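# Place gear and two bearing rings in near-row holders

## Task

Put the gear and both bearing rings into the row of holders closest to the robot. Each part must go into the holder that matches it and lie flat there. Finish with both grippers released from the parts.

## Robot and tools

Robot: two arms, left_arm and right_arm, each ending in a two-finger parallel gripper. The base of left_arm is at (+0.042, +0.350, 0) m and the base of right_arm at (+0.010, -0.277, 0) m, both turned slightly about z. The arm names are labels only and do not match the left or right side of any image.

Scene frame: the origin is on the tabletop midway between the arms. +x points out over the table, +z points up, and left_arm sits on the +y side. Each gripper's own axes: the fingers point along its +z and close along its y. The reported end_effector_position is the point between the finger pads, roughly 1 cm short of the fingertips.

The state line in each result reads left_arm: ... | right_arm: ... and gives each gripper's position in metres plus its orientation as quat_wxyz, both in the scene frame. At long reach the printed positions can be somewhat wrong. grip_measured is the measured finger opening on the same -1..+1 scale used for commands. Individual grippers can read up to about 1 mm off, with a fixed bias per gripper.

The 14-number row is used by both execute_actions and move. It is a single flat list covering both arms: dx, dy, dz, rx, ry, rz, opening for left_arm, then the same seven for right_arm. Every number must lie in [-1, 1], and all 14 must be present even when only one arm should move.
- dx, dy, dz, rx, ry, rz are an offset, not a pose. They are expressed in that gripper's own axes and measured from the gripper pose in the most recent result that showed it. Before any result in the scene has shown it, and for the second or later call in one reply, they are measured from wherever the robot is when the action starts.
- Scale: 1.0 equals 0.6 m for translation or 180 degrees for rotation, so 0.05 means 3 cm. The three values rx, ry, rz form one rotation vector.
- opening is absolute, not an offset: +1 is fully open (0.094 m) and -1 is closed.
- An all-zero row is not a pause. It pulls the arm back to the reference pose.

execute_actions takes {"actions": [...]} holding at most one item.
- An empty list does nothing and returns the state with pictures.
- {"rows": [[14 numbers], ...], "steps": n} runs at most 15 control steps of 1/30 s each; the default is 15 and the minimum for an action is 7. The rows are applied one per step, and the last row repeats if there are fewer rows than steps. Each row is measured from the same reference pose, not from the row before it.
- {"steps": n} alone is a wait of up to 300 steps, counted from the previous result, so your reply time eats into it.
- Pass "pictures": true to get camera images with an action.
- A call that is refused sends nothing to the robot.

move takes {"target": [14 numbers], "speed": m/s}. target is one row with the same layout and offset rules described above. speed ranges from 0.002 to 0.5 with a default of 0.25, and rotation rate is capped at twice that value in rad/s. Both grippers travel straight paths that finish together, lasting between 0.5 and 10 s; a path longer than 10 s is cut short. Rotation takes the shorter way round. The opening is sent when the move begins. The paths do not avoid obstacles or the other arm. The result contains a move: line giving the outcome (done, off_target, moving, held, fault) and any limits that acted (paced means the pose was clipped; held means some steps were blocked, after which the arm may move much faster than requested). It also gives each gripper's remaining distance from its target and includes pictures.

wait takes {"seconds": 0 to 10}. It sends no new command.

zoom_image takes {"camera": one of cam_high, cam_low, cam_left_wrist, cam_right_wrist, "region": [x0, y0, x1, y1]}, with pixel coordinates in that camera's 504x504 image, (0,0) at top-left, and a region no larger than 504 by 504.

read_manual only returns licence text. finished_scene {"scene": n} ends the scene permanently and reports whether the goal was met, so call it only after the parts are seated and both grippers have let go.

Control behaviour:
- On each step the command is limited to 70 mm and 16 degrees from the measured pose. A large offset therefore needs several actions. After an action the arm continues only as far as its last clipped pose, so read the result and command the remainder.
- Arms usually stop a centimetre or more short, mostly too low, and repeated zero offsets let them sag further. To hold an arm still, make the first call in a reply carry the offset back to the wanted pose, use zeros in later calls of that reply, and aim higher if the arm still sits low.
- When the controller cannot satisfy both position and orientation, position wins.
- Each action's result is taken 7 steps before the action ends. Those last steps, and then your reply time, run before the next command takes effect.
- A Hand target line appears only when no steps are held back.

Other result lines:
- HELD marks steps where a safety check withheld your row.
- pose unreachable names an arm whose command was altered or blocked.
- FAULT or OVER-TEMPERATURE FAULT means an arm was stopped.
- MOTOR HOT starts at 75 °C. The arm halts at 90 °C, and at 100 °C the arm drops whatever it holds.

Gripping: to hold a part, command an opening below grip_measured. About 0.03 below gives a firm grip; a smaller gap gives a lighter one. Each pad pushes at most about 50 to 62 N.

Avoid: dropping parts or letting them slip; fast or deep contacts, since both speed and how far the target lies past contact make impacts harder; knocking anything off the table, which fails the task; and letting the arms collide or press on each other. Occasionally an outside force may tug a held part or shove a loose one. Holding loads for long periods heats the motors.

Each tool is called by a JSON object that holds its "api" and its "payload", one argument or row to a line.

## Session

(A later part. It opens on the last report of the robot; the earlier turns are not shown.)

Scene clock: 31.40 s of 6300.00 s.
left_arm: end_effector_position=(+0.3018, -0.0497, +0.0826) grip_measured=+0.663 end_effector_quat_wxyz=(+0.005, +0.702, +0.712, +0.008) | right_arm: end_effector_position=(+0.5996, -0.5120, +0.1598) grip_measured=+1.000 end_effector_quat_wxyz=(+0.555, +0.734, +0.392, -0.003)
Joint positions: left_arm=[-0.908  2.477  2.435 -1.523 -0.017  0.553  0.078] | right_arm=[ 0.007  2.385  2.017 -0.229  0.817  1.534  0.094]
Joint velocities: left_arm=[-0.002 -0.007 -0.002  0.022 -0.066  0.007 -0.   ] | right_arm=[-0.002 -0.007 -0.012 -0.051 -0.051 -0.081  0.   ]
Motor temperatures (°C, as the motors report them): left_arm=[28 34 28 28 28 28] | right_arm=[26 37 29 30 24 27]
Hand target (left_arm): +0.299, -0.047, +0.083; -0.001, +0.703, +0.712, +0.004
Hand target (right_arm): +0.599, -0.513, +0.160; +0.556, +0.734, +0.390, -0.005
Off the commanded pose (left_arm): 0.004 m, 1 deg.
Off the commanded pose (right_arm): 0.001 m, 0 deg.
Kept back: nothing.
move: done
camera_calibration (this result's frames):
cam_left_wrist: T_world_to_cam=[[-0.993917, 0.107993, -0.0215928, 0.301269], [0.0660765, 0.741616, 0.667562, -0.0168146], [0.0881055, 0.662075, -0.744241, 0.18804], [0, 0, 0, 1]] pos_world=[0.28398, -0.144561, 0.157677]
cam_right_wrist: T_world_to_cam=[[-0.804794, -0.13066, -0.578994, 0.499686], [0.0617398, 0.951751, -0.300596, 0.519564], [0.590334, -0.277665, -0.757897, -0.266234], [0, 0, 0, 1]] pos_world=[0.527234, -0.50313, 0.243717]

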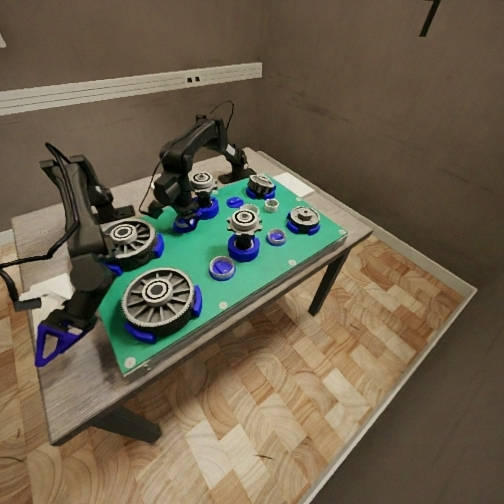

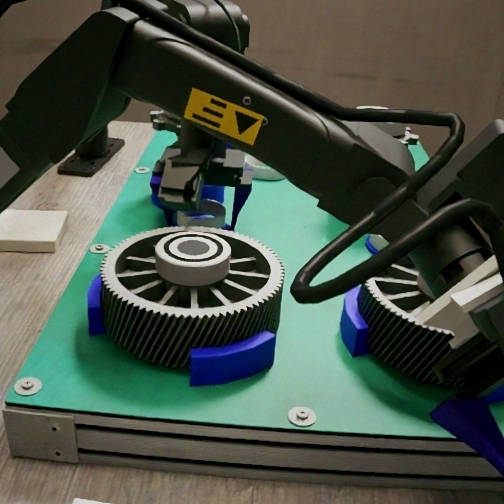

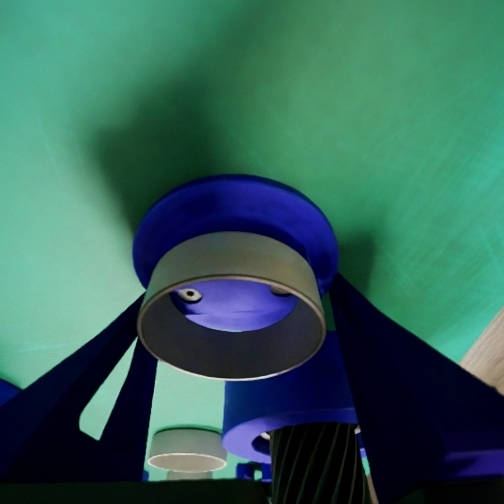

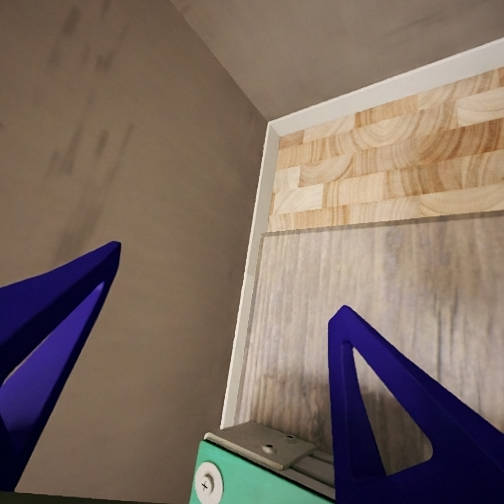

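{"api": "move", "payload": {
  "target": [0,0,0,0,0,0,0.75,0,0,0,0,0,0,1]
}}

{"api": "move", "payload": {
  "target": [0.005,0.005,-0.035,0,0,0,0.75,0,0,0,0,0,0,1],
  "speed": 0.05
}}

{"api": "move", "payload": {
  "target": [0,0,-0.01,0,0,0,0.3,0,0,0,0,0,0,1]
}}

Scene clock: 32.40 s of 6300.00 s.
left_arm: end_effector_position=(+0.3020, -0.0496, +0.0825) grip_measured=+0.748 end_effector_quat_wxyz=(+0.005, +0.702, +0.712, +0.008) | right_arm: end_effector_position=(+0.6004, -0.5113, +0.1593) grip_measured=+1.000 end_effector_quat_wxyz=(+0.554, +0.734, +0.394, -0.000)
Joint positions: left_arm=[-0.908  2.477  2.434 -1.523 -0.018  0.553  0.082] | right_arm=[ 0.007  2.385  2.017 -0.229  0.81   1.534  0.094]
Joint velocities: left_arm=[ 0.007 -0.002  0.002  0.037  0.037 -0.022 -0.001] | right_arm=[ 0.017  0.002 -0.002 -0.037 -0.022  0.095  0.   ]
Motor temperatures (°C, as the motors report them): left_arm=[28 35 28 28 28 28] | right_arm=[26 37 29 30 24 27]
Hand target (left_arm): +0.302, -0.050, +0.083; +0.005, +0.702, +0.712, +0.008
Hand target (right_arm): +0.600, -0.512, +0.160; +0.555, +0.734, +0.392, -0.003
Off the commanded pose (left_arm): 0.000 m, 0 deg.
Off the commanded pose (right_arm): 0.001 m, 0 deg.
Kept back: nothing.
move: done
camera_calibration (this result's frames):
cam_left_wrist: T_world_to_cam=[[-0.993897, 0.108, -0.0224855, 0.301506], [0.0654275, 0.741206, 0.668082, -0.0167028], [0.0888193, 0.662533, -0.743748, 0.18766], [0, 0, 0, 1]] pos_world=[0.284091, -0.144514, 0.15751]
cam_right_wrist: T_world_to_cam=[[-0.803658, -0.133028, -0.580032, 0.498461], [0.0565278, 0.953222, -0.296939, 0.521992], [0.5924, -0.271425, -0.758545, -0.264878], [0, 0, 0, 1]] pos_world=[0.528, -0.50316, 0.243201]

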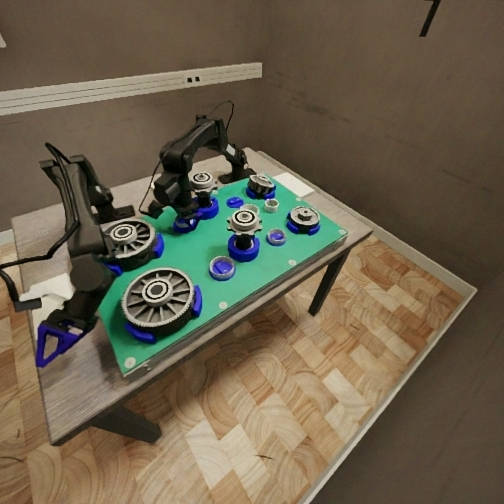

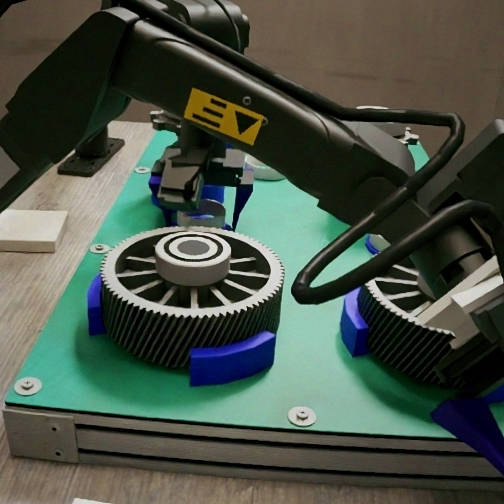

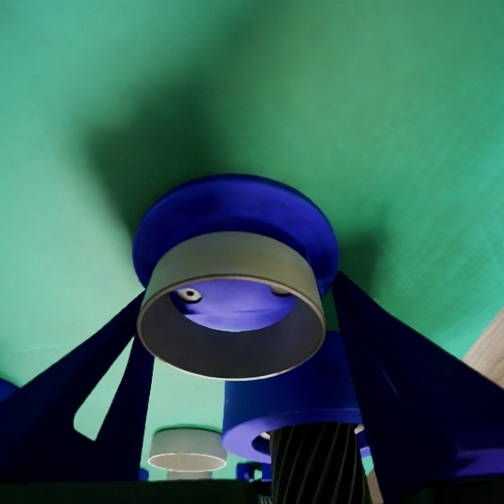

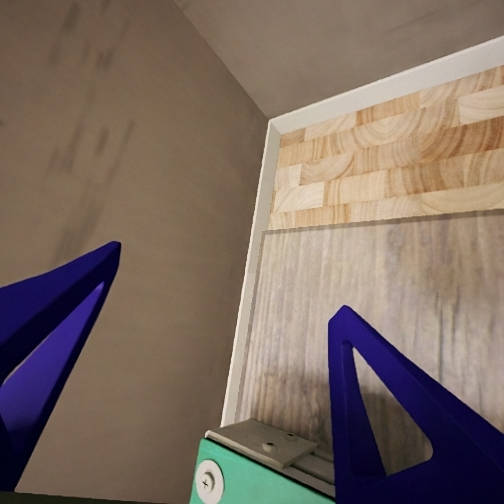

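Scene clock: 33.13 s of 6300.00 s.
left_arm: end_effector_position=(+0.3007, -0.0475, +0.0917) grip_measured=+0.748 end_effector_quat_wxyz=(+0.003, +0.702, +0.712, +0.009) | right_arm: end_effector_position=(+0.6013, -0.5106, +0.1588) grip_measured=+1.000 end_effector_quat_wxyz=(+0.552, +0.733, +0.396, +0.002)
Joint positions: left_arm=[-0.908  2.483  2.482 -1.569 -0.018  0.553  0.082] | right_arm=[ 0.007  2.385  2.017 -0.229  0.803  1.534  0.094]
Joint velocities: left_arm=[ 0.022 -0.002 -0.002 -0.066  0.022 -0.037 -0.001] | right_arm=[-0.007  0.002 -0.007  0.022 -0.022 -0.022  0.   ]
Motor temperatures (°C, as the motors report them): left_arm=[28 35 28 28 28 28] | right_arm=[26 37 29 30 24 27]
Hand target (left_arm): +0.304, -0.046, +0.103; +0.013, +0.702, +0.712, +0.007
Hand target (right_arm): +0.600, -0.511, +0.159; +0.554, +0.734, +0.394, -0.000
Off the commanded pose (left_arm): 0.012 m, 0 deg.
Off the commanded pose (right_arm): 0.001 m, 0 deg.
joint sent to its limit (left arm) — the command would take joint 4 (wrist pitch) past its lower limit, so that joint was sent only as far as its limit.
Kept back: nothing.
move: off_target (left_arm)
camera_calibration (this result's frames):
cam_left_wrist: T_world_to_cam=[[-0.993944, 0.108075, -0.0198611, 0.29997], [0.0669373, 0.738837, 0.670551, -0.025097], [0.0871439, 0.665161, -0.741597, 0.193716], [0, 0, 0, 1]] pos_world=[0.282953, -0.142729, 0.166445]
cam_right_wrist: T_world_to_cam=[[-0.802508, -0.135386, -0.581078, 0.497235], [0.0513052, 0.954649, -0.29328, 0.52441], [0.594431, -0.265172, -0.759168, -0.263506], [0, 0, 0, 1]] pos_world=[0.528766, -0.503183, 0.242686]

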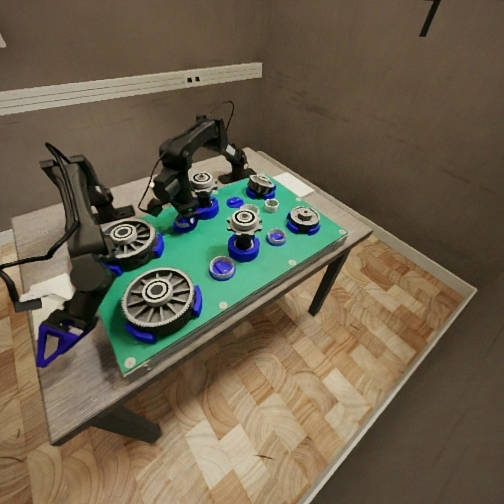

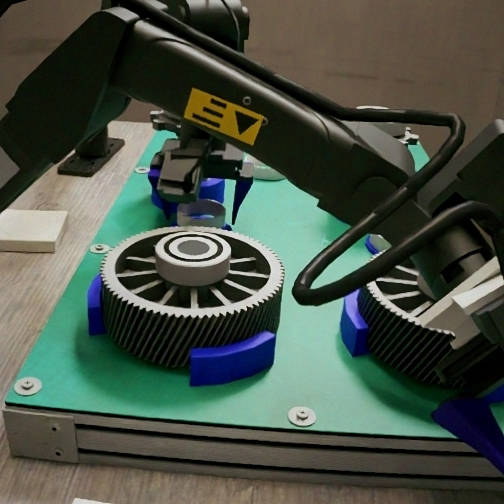

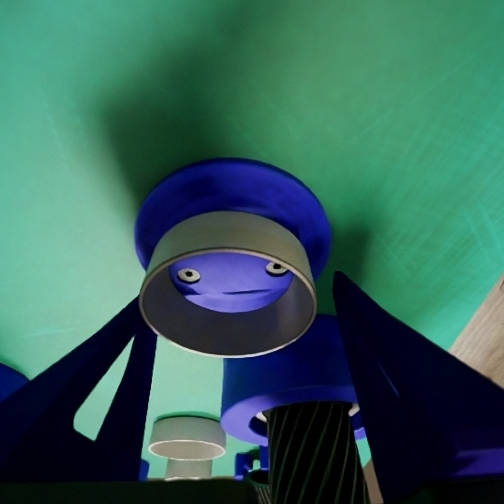

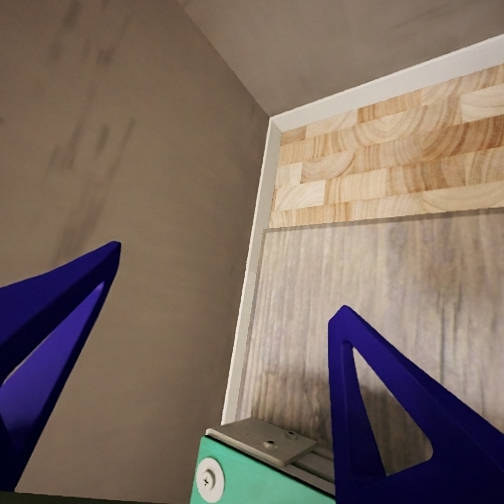

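Scene clock: 33.83 s of 6300.00 s.
left_arm: end_effector_position=(+0.3008, -0.0473, +0.0917) grip_measured=+0.303 end_effector_quat_wxyz=(+0.003, +0.702, +0.712, +0.010) | right_arm: end_effector_position=(+0.6022, -0.5099, +0.1583) grip_measured=+1.000 end_effector_quat_wxyz=(+0.551, +0.733, +0.398, +0.005)
Joint positions: left_arm=[-0.908  2.483  2.482 -1.57  -0.02   0.553  0.061] | right_arm=[ 0.007  2.385  2.017 -0.229  0.796  1.535  0.094]
Joint velocities: left_arm=[ 0.002 -0.027 -0.007  0.007  0.037 -0.007  0.001] | right_arm=[-0.002 -0.002  0.007 -0.022 -0.007 -0.022  0.   ]
Motor temperatures (°C, as the motors report them): left_arm=[28 35 28 28 28 28] | right_arm=[26 37 29 30 24 27]
Hand target (left_arm): +0.301, -0.047, +0.098; +0.006, +0.702, +0.712, +0.008
Hand target (right_arm): +0.601, -0.511, +0.159; +0.552, +0.734, +0.396, +0.003
Off the commanded pose (left_arm): 0.006 m, 0 deg.
Off the commanded pose (right_arm): 0.001 m, 0 deg.
joint sent to its limit (left arm) — the command would take joint 4 (wrist pitch) past its lower limit, so that joint was sent only as far as its limit.
Kept back: nothing.
move: done
camera_calibration (this result's frames):
cam_left_wrist: T_world_to_cam=[[-0.993923, 0.108097, -0.0208127, 0.300205], [0.0662104, 0.738071, 0.671466, -0.025181], [0.0879445, 0.666008, -0.740743, 0.193274], [0, 0, 0, 1]] pos_world=[0.28305, -0.142588, 0.166323]
cam_right_wrist: T_world_to_cam=[[-0.801186, -0.137514, -0.582401, 0.496066], [0.0463041, 0.956075, -0.289442, 0.52667], [0.596621, -0.258864, -0.759626, -0.262234], [0, 0, 0, 1]] pos_world=[0.529508, -0.503203, 0.24215]

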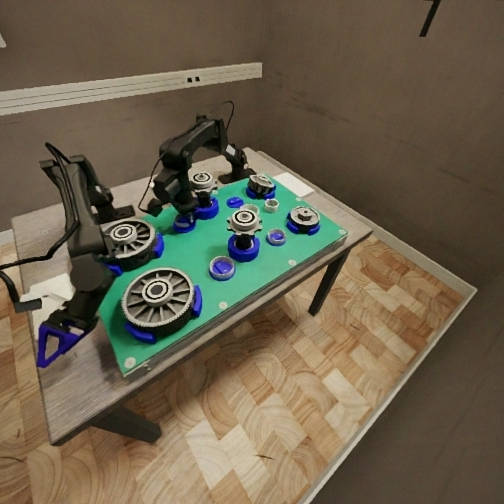

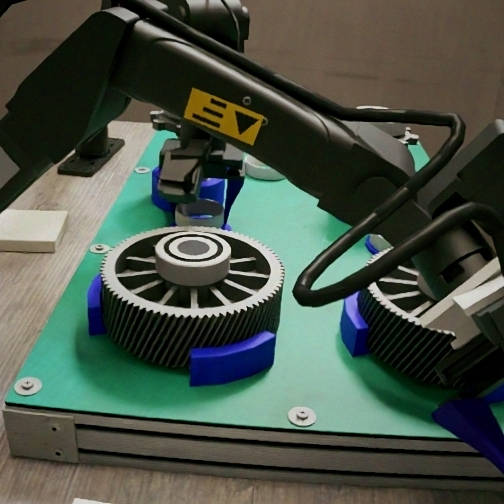

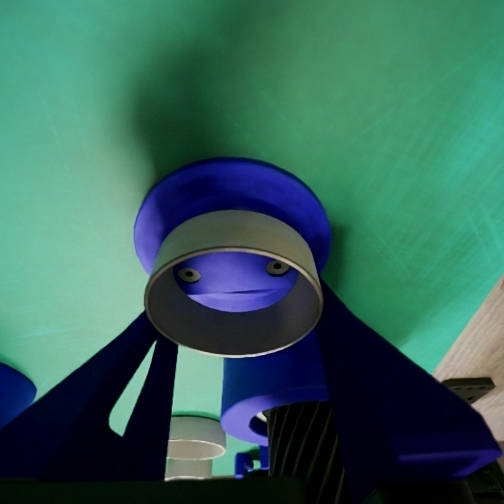

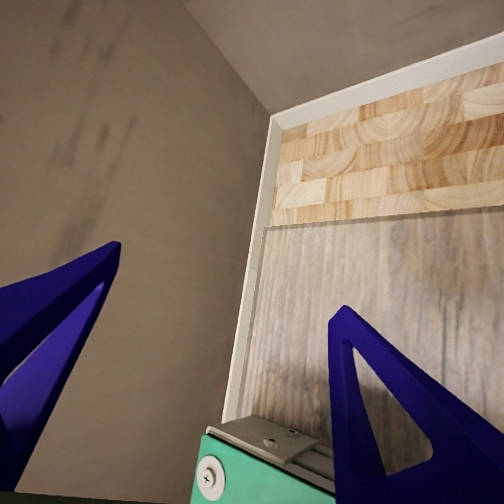

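{"api": "move", "payload": {
  "target": [-0.022,0,-0.008,0,0,0,0.7,0,0,0,0,0,0,1],
  "speed": 0.03
}}

{"api": "move", "payload": {
  "target": [0,0,0,0,0,0,0.29,0,0,0,0,0,0,1]
}}

Scene clock: 34.83 s of 6300.00 s.
left_arm: end_effector_position=(+0.3057, -0.0550, +0.0932) grip_measured=+0.698 end_effector_quat_wxyz=(+0.016, +0.701, +0.713, +0.007) | right_arm: end_effector_position=(+0.6030, -0.5092, +0.1578) grip_measured=+1.000 end_effector_quat_wxyz=(+0.550, +0.733, +0.400, +0.008)
Joint positions: left_arm=[-0.908  2.51   2.538 -1.572 -0.02   0.55   0.08 ] | right_arm=[ 0.007  2.385  2.017 -0.229  0.79   1.535  0.094]
Joint velocities: left_arm=[ 0.012 -0.002 -0.007  0.007 -0.007 -0.051 -0.   ] | right_arm=[-0.007 -0.002 -0.027 -0.022  0.022  0.051  0.   ]
Motor temperatures (°C, as the motors report them): left_arm=[28 35 29 28 28 28] | right_arm=[26 37 29 30 24 27]
Hand target (left_arm): +0.301, -0.060, +0.096; +0.019, +0.702, +0.712, +0.006
Hand target (right_arm): +0.602, -0.510, +0.158; +0.551, +0.733, +0.398, +0.005
Off the commanded pose (left_arm): 0.008 m, 2 deg.
Off the commanded pose (right_arm): 0.001 m, 0 deg.
joint sent to its limit (left arm) — the command would take joint 4 (wrist pitch) past its lower limit, so that joint was sent only as far as its limit.
Kept back: nothing.
move: done
camera_calibration (this result's frames):
cam_left_wrist: T_world_to_cam=[[-0.993908, 0.103647, -0.0374708, 0.30723], [0.0538446, 0.753302, 0.655467, -0.01471], [0.0961641, 0.649457, -0.754294, 0.196871], [0, 0, 0, 1]] pos_world=[0.287218, -0.148622, 0.169653]
cam_right_wrist: T_world_to_cam=[[-0.800009, -0.139848, -0.583463, 0.494837], [0.0410605, 0.957415, -0.285779, 0.529066], [0.598582, -0.252583, -0.760198, -0.260825], [0, 0, 0, 1]] pos_world=[0.530276, -0.503214, 0.241636]

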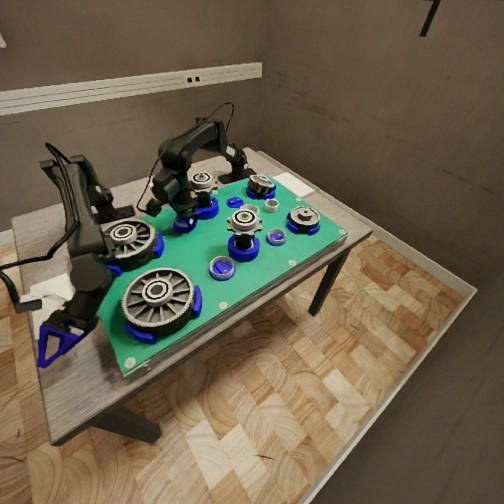

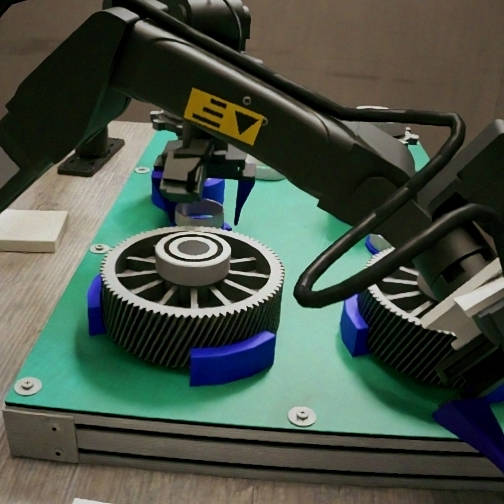

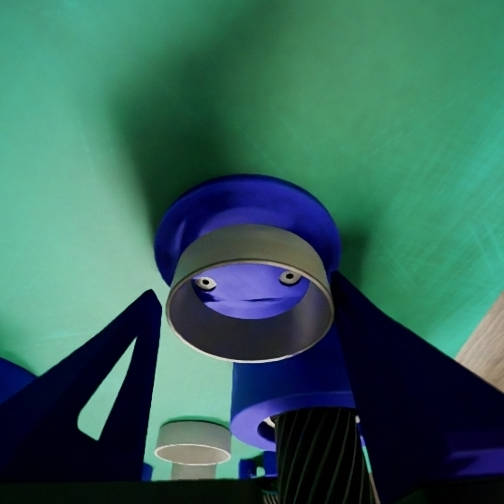

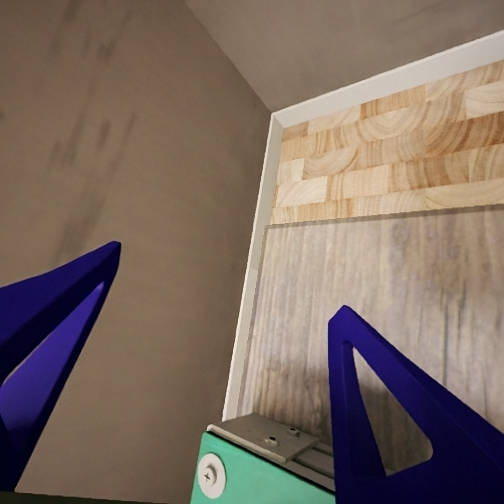

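Scene clock: 35.33 s of 6300.00 s.
left_arm: end_effector_position=(+0.3032, -0.0548, +0.0931) grip_measured=+0.302 end_effector_quat_wxyz=(+0.012, +0.701, +0.713, +0.004) | right_arm: end_effector_position=(+0.6038, -0.5085, +0.1573) grip_measured=+1.000 end_effector_quat_wxyz=(+0.549, +0.733, +0.402, +0.010)
Joint positions: left_arm=[-0.909  2.51   2.538 -1.578 -0.013  0.55   0.061] | right_arm=[ 0.007  2.385  2.017 -0.229  0.783  1.535  0.094]
Joint velocities: left_arm=[-0.017  0.017  0.002 -0.022  0.051  0.037 -0.001] | right_arm=[ 0.022 -0.002 -0.007 -0.066 -0.037  0.022  0.   ]
Motor temperatures (°C, as the motors report them): left_arm=[28 36 29 28 28 28] | right_arm=[26 38 29 30 24 27]
Hand target (left_arm): +0.306, -0.055, +0.093; +0.016, +0.701, +0.713, +0.006
Hand target (right_arm): +0.603, -0.509, +0.158; +0.550, +0.733, +0.400, +0.008
Off the commanded pose (left_arm): 0.003 m, 1 deg.
Off the commanded pose (right_arm): 0.001 m, 0 deg.
Kept back: nothing.
move: done
camera_calibration (this result's frames):
cam_left_wrist: T_world_to_cam=[[-0.993997, 0.105761, -0.0280092, 0.303964], [0.061568, 0.75235, 0.655881, -0.0171091], [0.0904391, 0.650219, -0.754345, 0.198732], [0, 0, 0, 1]] pos_world=[0.285219, -0.148495, 0.169648]
cam_right_wrist: T_world_to_cam=[[-0.798884, -0.142043, -0.584472, 0.493675], [0.036099, 0.958641, -0.282318, 0.531318], [0.600401, -0.246638, -0.760716, -0.259479], [0, 0, 0, 1]] pos_world=[0.531001, -0.503218, 0.241151]

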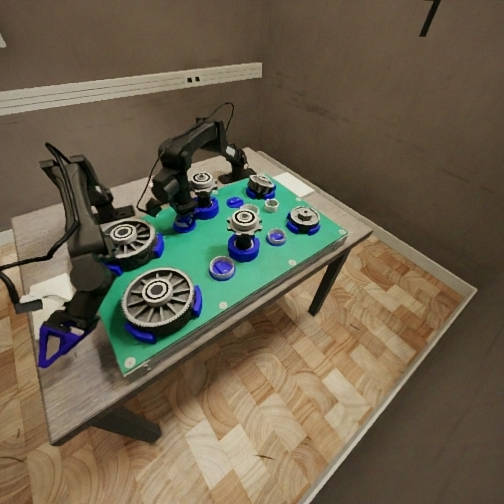

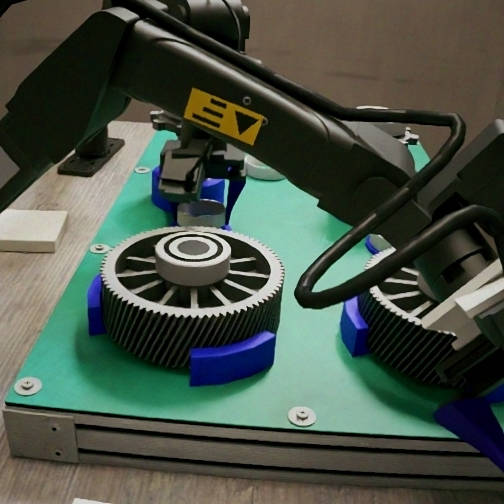

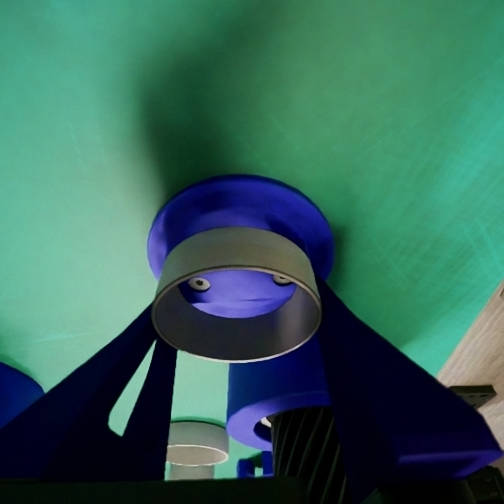

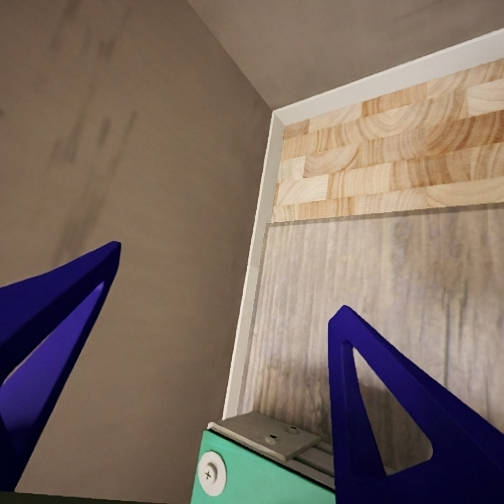

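{"api": "move", "payload": {
  "target": [-0.03,0.02,-0.09,0,0,0,0.27,0,0,0,0,0,0,1],
  "speed": 0.12
}}

{"api": "move", "payload": {
  "target": [-0.03,0.15,-0.09,0,0,0,0.27,0,0,0,0,0,0,1]
}}

Scene clock: 36.47 s of 6300.00 s.
left_arm: end_effector_position=(+0.3118, -0.0680, +0.1323) grip_measured=+0.291 end_effector_quat_wxyz=(+0.072, +0.699, +0.711, -0.010) | right_arm: end_effector_position=(+0.6047, -0.5078, +0.1568) grip_measured=+1.000 end_effector_quat_wxyz=(+0.547, +0.733, +0.403, +0.013)
Joint positions: left_arm=[-0.909  2.482  2.639 -1.583 -0.014  0.55   0.061] | right_arm=[ 0.007  2.385  2.017 -0.229  0.776  1.535  0.094]
Joint velocities: left_arm=[-0.012  0.007 -0.012  0.022 -0.037 -0.037  0.001] | right_arm=[ 0.002  0.002  0.007 -0.11   0.051 -0.022  0.   ]
Motor temperatures (°C, as the motors report them): left_arm=[28 36 29 28 28 28] | right_arm=[26 38 29 30 24 27]
Hand target (left_arm): +0.314, -0.070, +0.147; +0.092, +0.698, +0.710, -0.014
Hand target (right_arm): +0.604, -0.508, +0.157; +0.549, +0.733, +0.402, +0.010
Off the commanded pose (left_arm): 0.016 m, 7 deg.
Off the commanded pose (right_arm): 0.001 m, 0 deg.
joint sent to its limit (left arm) — the command would take joint 4 (wrist pitch) past its lower limit, so that joint was sent only as far as its limit.
Kept back: nothing.
move: off_target (left_arm)
camera_calibration (this result's frames):
cam_left_wrist: T_world_to_cam=[[-0.9895, 0.0987046, -0.10558, 0.323339], [0.0199719, 0.816861, 0.576489, -0.00551418], [0.143146, 0.568327, -0.810255, 0.22147], [0, 0, 0, 1]] pos_world=[0.288352, -0.153278, 0.216764]
cam_right_wrist: T_world_to_cam=[[-0.79768, -0.144356, -0.585549, 0.492444], [0.0308363, 0.959897, -0.278652, 0.533692], [0.602292, -0.240332, -0.761239, -0.258036], [0, 0, 0, 1]] pos_world=[0.531769, -0.503216, 0.240637]

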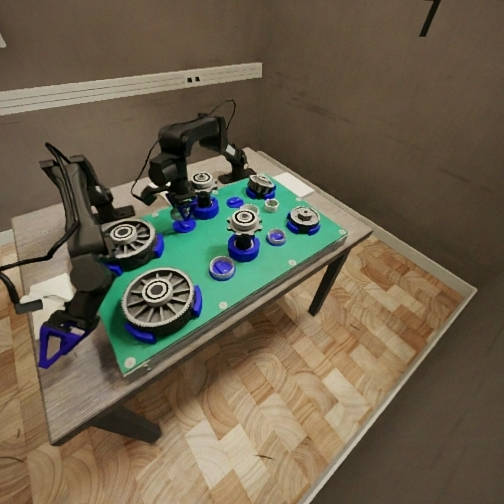

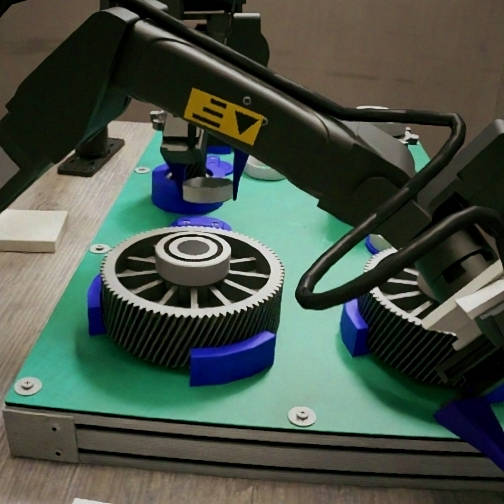

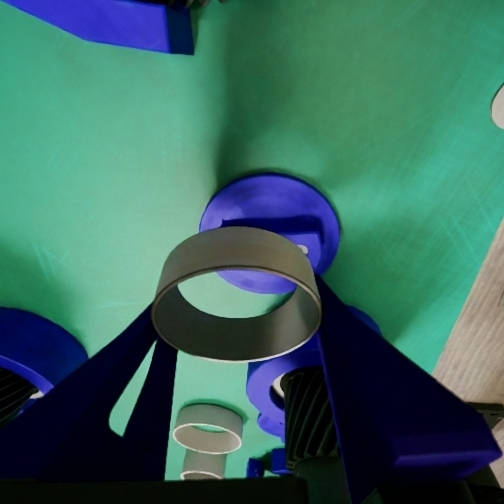

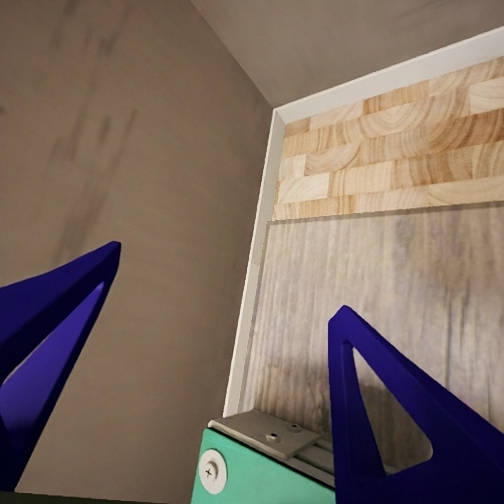

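Scene clock: 37.47 s of 6300.00 s.
left_arm: end_effector_position=(+0.3960, -0.0656, +0.1728) grip_measured=+0.291 end_effector_quat_wxyz=(+0.194, +0.680, +0.707, -0.016) | right_arm: end_effector_position=(+0.6055, -0.5071, +0.1564) grip_measured=+1.000 end_effector_quat_wxyz=(+0.546, +0.733, +0.405, +0.015)
Joint positions: left_arm=[-0.774  2.523  2.827 -1.483 -0.008  0.663  0.061] | right_arm=[ 0.007  2.385  2.017 -0.229  0.77   1.535  0.094]
Joint velocities: left_arm=[-0.007 -0.002 -0.007  0.007 -0.037  0.007  0.   ] | right_arm=[-0.012  0.002 -0.002 -0.037  0.037 -0.022  0.   ]
Motor temperatures (°C, as the motors report them): left_arm=[28 37 29 28 28 28] | right_arm=[26 38 29 30 24 27]
Hand target (left_arm): +0.396, -0.075, +0.194; +0.229, +0.681, +0.695, -0.026
Hand target (right_arm): +0.605, -0.508, +0.157; +0.547, +0.733, +0.403, +0.013
Off the commanded pose (left_arm): 0.026 m, 14 deg.
Off the commanded pose (right_arm): 0.001 m, 0 deg.
elbow stopped short (left arm): the move would have taken joint 3 (elbow) straighter than the controller allows; a more bent joint 3 avoids this.
Kept back: nothing.
move: off_target (left_arm)
camera_calibration (this result's frames):
cam_left_wrist: T_world_to_cam=[[-0.959326, 0.040169, -0.279427, 0.425011], [-0.0823912, 0.90689, 0.413234, 0.0421665], [0.270009, 0.419448, -0.866694, 0.190591], [0, 0, 0, 1]] pos_world=[0.359737, -0.135256, 0.266519]
cam_right_wrist: T_world_to_cam=[[-0.796376, -0.146305, -0.586839, 0.491343], [0.0260878, 0.961087, -0.275011, 0.535779], [0.604239, -0.234322, -0.76157, -0.256775], [0, 0, 0, 1]] pos_world=[0.53247, -0.503213, 0.240132]

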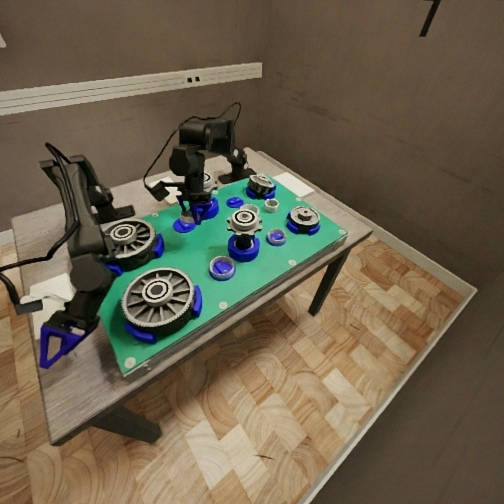

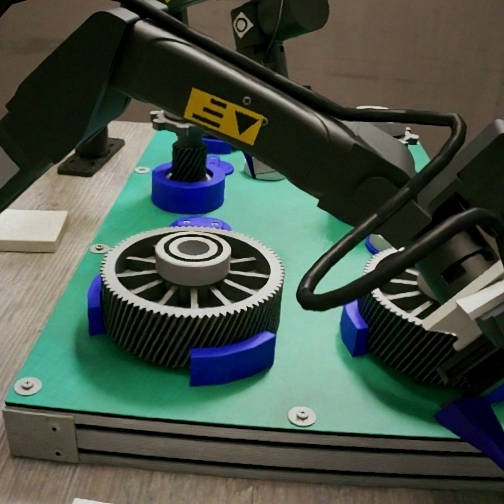

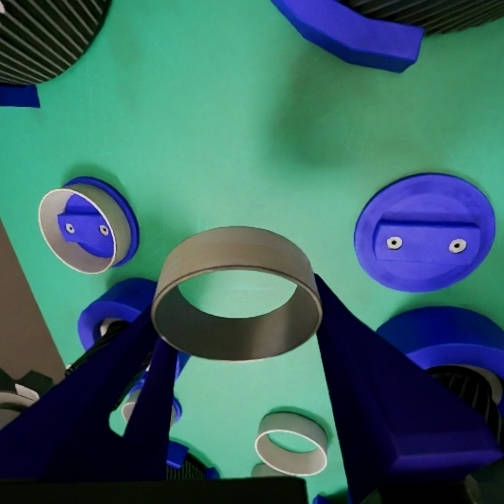

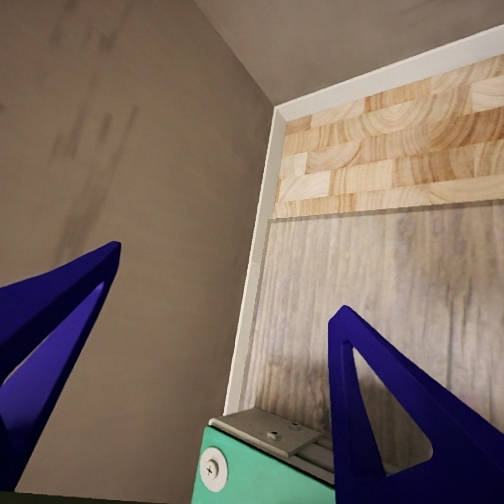

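{"api": "move", "payload": {
  "target": [0.366,0.06,-0.137,-0.011,0.137,-0.481,0.27,0,0,0,0,0,0,1]
}}

{"api": "move", "payload": {
  "target": [0.2,0,0.08,-0.02,0.03,0,0.27,0,0,0,0,0,0,1]
}}

Scene clock: 41.37 s of 6300.00 s.
left_arm: end_effector_position=(+0.4112, +0.1674, +0.1792) grip_measured=+0.291 end_effector_quat_wxyz=(+0.035, +0.010, +0.999, -0.017) | right_arm: end_effector_position=(+0.6063, -0.5063, +0.1559) grip_measured=+1.000 end_effector_quat_wxyz=(+0.545, +0.733, +0.407, +0.018)
Joint positions: left_arm=[-0.366  2.1    2.185 -1.578 -0.    -0.442  0.061] | right_arm=[ 0.007  2.385  2.017 -0.229  0.763  1.535  0.094]
Joint velocities: left_arm=[-0.007 -0.017 -0.002  0.051  0.022 -0.022 -0.001] | right_arm=[ 0.002 -0.007  0.012 -0.037  0.066 -0.081  0.   ]
Motor temperatures (°C, as the motors report them): left_arm=[28 38 29 28 28 28] | right_arm=[26 38 29 30 24 27]
Hand target (left_arm): +0.407, +0.170, +0.187; +0.039, +0.002, +0.999, -0.022
Hand target (right_arm): +0.605, -0.507, +0.156; +0.546, +0.733, +0.405, +0.015
Off the commanded pose (left_arm): 0.013 m, 5 deg.
Off the commanded pose (right_arm): 0.001 m, 0 deg.
joint sent to its limit (left arm) — the command would take joint 4 (wrist pitch) past its lower limit, so that joint was sent only as far as its limit.
Kept back: nothing.
move: off_target (left_arm)
camera_calibration (this result's frames):
cam_left_wrist: T_world_to_cam=[[-0.142052, -0.989667, 0.0195139, 0.214767], [-0.785797, 0.124734, 0.605775, 0.215089], [-0.60195, 0.0707177, -0.795396, 0.498517], [0, 0, 0, 1]] pos_world=[0.499607, 0.150465, 0.262032]
cam_right_wrist: T_world_to_cam=[[-0.795146, -0.148595, -0.58793, 0.490109], [0.0208066, 0.962258, -0.271343, 0.538131], [0.606061, -0.22799, -0.762044, -0.255299], [0, 0, 0, 1]] pos_world=[0.533239, -0.503199, 0.23962]

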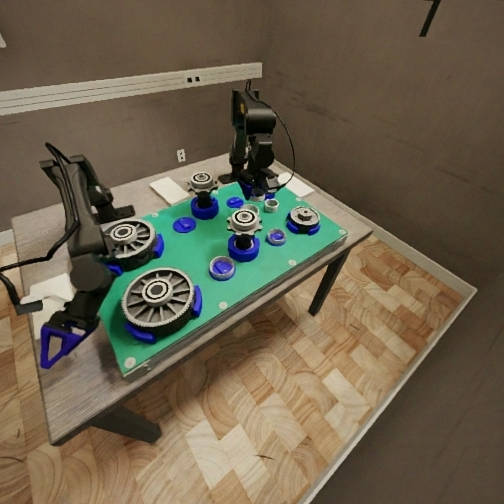

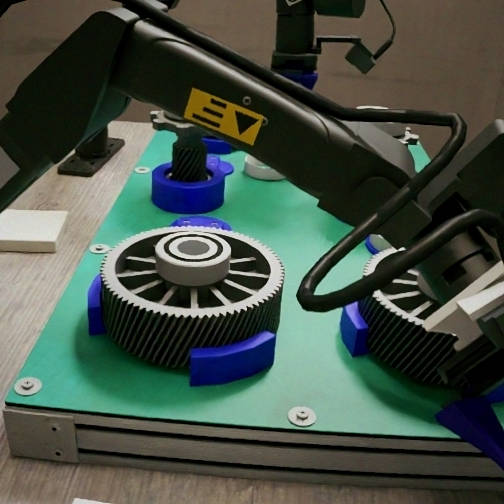

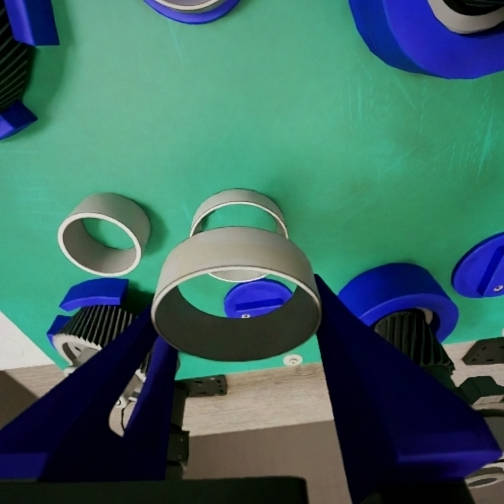

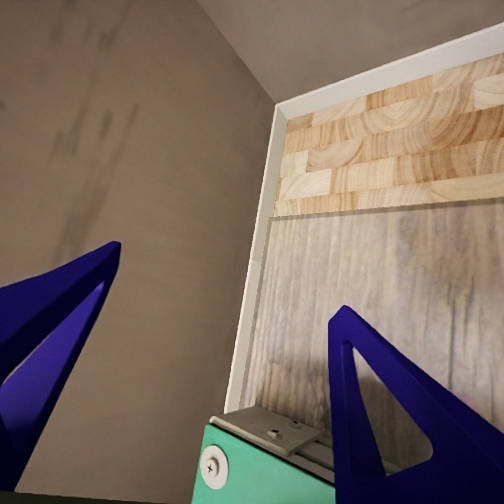

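Scene clock: 42.57 s of 6300.00 s.
left_arm: end_effector_position=(+0.2944, +0.1677, +0.1172) grip_measured=+0.291 end_effector_quat_wxyz=(-0.027, +0.014, +0.999, +0.020) | right_arm: end_effector_position=(+0.6071, -0.5056, +0.1555) grip_measured=+1.000 end_effector_quat_wxyz=(+0.543, +0.733, +0.409, +0.020)
Joint positions: left_arm=[-0.534  1.784  1.498 -1.352 -0.002 -0.602  0.061] | right_arm=[ 0.007  2.385  2.017 -0.229  0.756  1.535  0.094]
Joint velocities: left_arm=[ 0.007  0.017  0.002  0.007 -0.022 -0.022 -0.   ] | right_arm=[-0.017 -0.002 -0.002  0.022 -0.051 -0.022  0.   ]
Motor temperatures (°C, as the motors report them): left_arm=[28 38 29 28 28 28] | right_arm=[26 38 29 30 24 27]
Hand target (left_arm): +0.296, +0.167, +0.122; -0.011, +0.010, +1.000, +0.015
Hand target (right_arm): +0.606, -0.506, +0.156; +0.545, +0.733, +0.407, +0.018
Off the commanded pose (left_arm): 0.006 m, 2 deg.
Off the commanded pose (right_arm): 0.001 m, 0 deg.
Kept back: nothing.
move: done
camera_calibration (this result's frames):
cam_left_wrist: T_world_to_cam=[[-0.150663, -0.98787, -0.0375928, 0.208609], [-0.704386, 0.0805911, 0.705228, 0.132648], [-0.693644, 0.132732, -0.707984, 0.38518], [0, 0, 0, 1]] pos_world=[0.392043, 0.144263, 0.186996]
cam_right_wrist: T_world_to_cam=[[-0.793972, -0.150747, -0.588968, 0.488944], [0.0158105, 0.963323, -0.267878, 0.540342], [0.607749, -0.221999, -0.762468, -0.253888], [0, 0, 0, 1]] pos_world=[0.533965, -0.50318, 0.239136]

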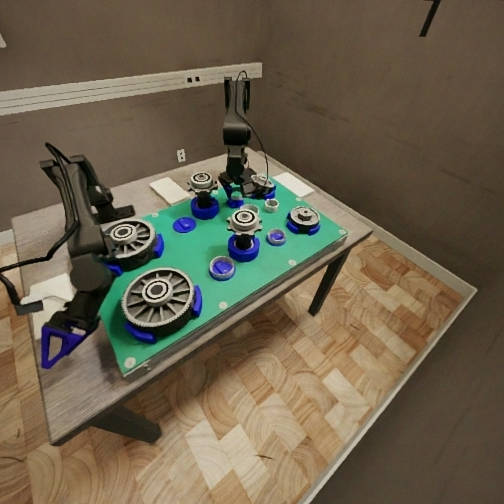

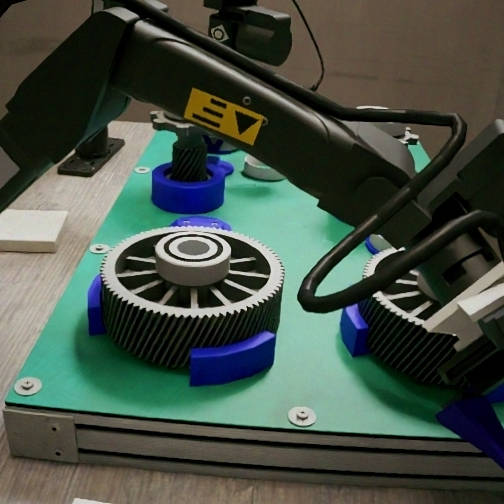

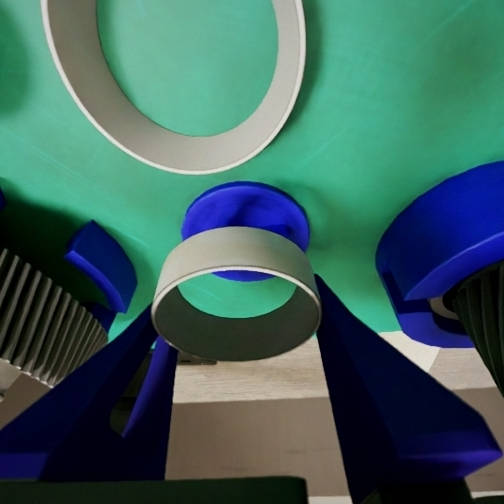

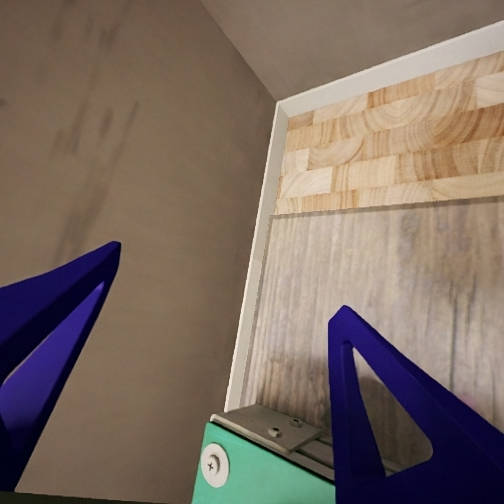

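{"api": "move", "payload": {
  "target": [0.004,0,0.04,0.013,-0.017,0,0.27,0,0,0,0,0,0,1],
  "speed": 0.05
}}

Scene clock: 44.00 s of 6300.00 s.
left_arm: end_effector_position=(+0.2898, +0.1709, +0.0880) grip_measured=+0.291 end_effector_quat_wxyz=(-0.014, +0.013, +1.000, +0.011) | right_arm: end_effector_position=(+0.6079, -0.5048, +0.1550) grip_measured=+1.000 end_effector_quat_wxyz=(+0.542, +0.733, +0.410, +0.023)
Joint positions: left_arm=[-0.534  1.745  1.336 -1.197 -0.001 -0.603  0.061] | right_arm=[ 0.007  2.385  2.017 -0.229  0.75   1.536  0.094]
Joint velocities: left_arm=[-0.007 -0.007 -0.012  0.022 -0.037  0.022  0.   ] | right_arm=[ 0.012 -0.002 -0.002 -0.037  0.051  0.051  0.   ]
Motor temperatures (°C, as the motors report them): left_arm=[28 37 29 28 28 28] | right_arm=[26 38 29 31 24 27]
Hand target (left_arm): +0.291, +0.168, +0.093; -0.001, +0.013, +1.000, -0.000
Hand target (right_arm): +0.607, -0.506, +0.155; +0.543, +0.733, +0.409, +0.020
Off the commanded pose (left_arm): 0.006 m, 2 deg.
Off the commanded pose (right_arm): 0.001 m, 0 deg.
Kept back: nothing.
move: done
camera_calibration (this result's frames):
cam_left_wrist: T_world_to_cam=[[-0.148733, -0.988628, -0.0221934, 0.208155], [-0.722209, 0.0932665, 0.685358, 0.154527], [-0.675494, 0.117964, -0.727868, 0.359935], [0, 0, 0, 1]] pos_world=[0.385695, 0.148916, 0.160699]
cam_right_wrist: T_world_to_cam=[[-0.792565, -0.152784, -0.590338, 0.487774], [0.0107414, 0.964455, -0.264029, 0.542528], [0.609693, -0.215601, -0.762752, -0.252494], [0, 0, 0, 1]] pos_world=[0.534709, -0.503157, 0.238604]

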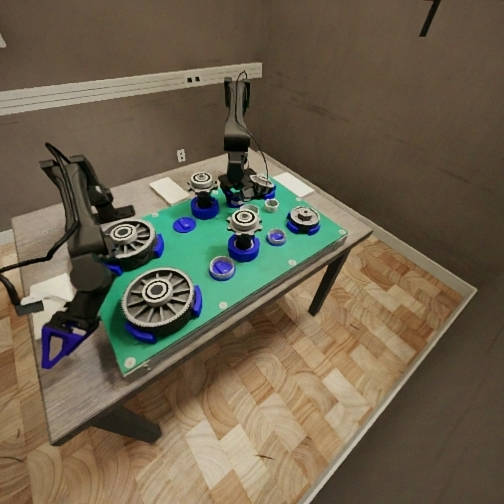

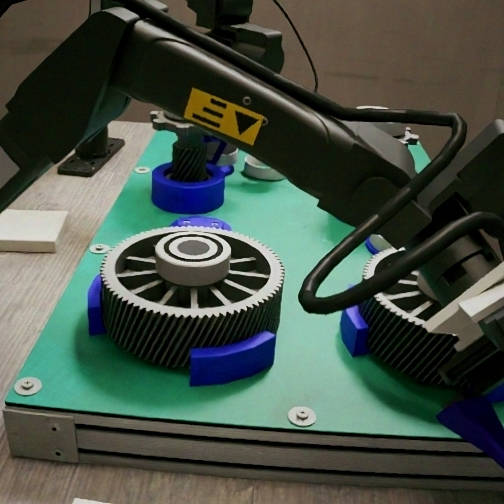

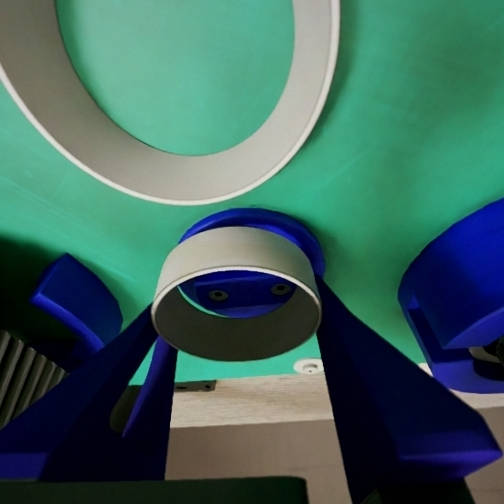

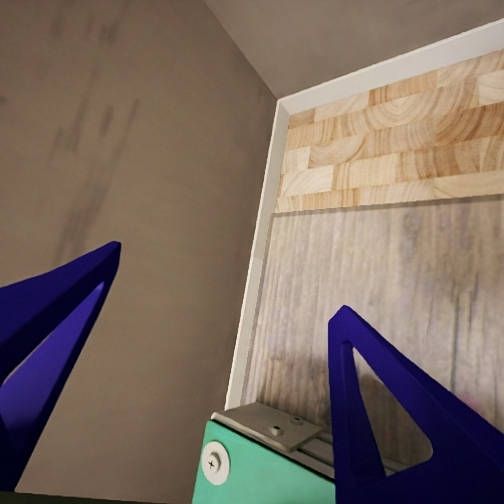

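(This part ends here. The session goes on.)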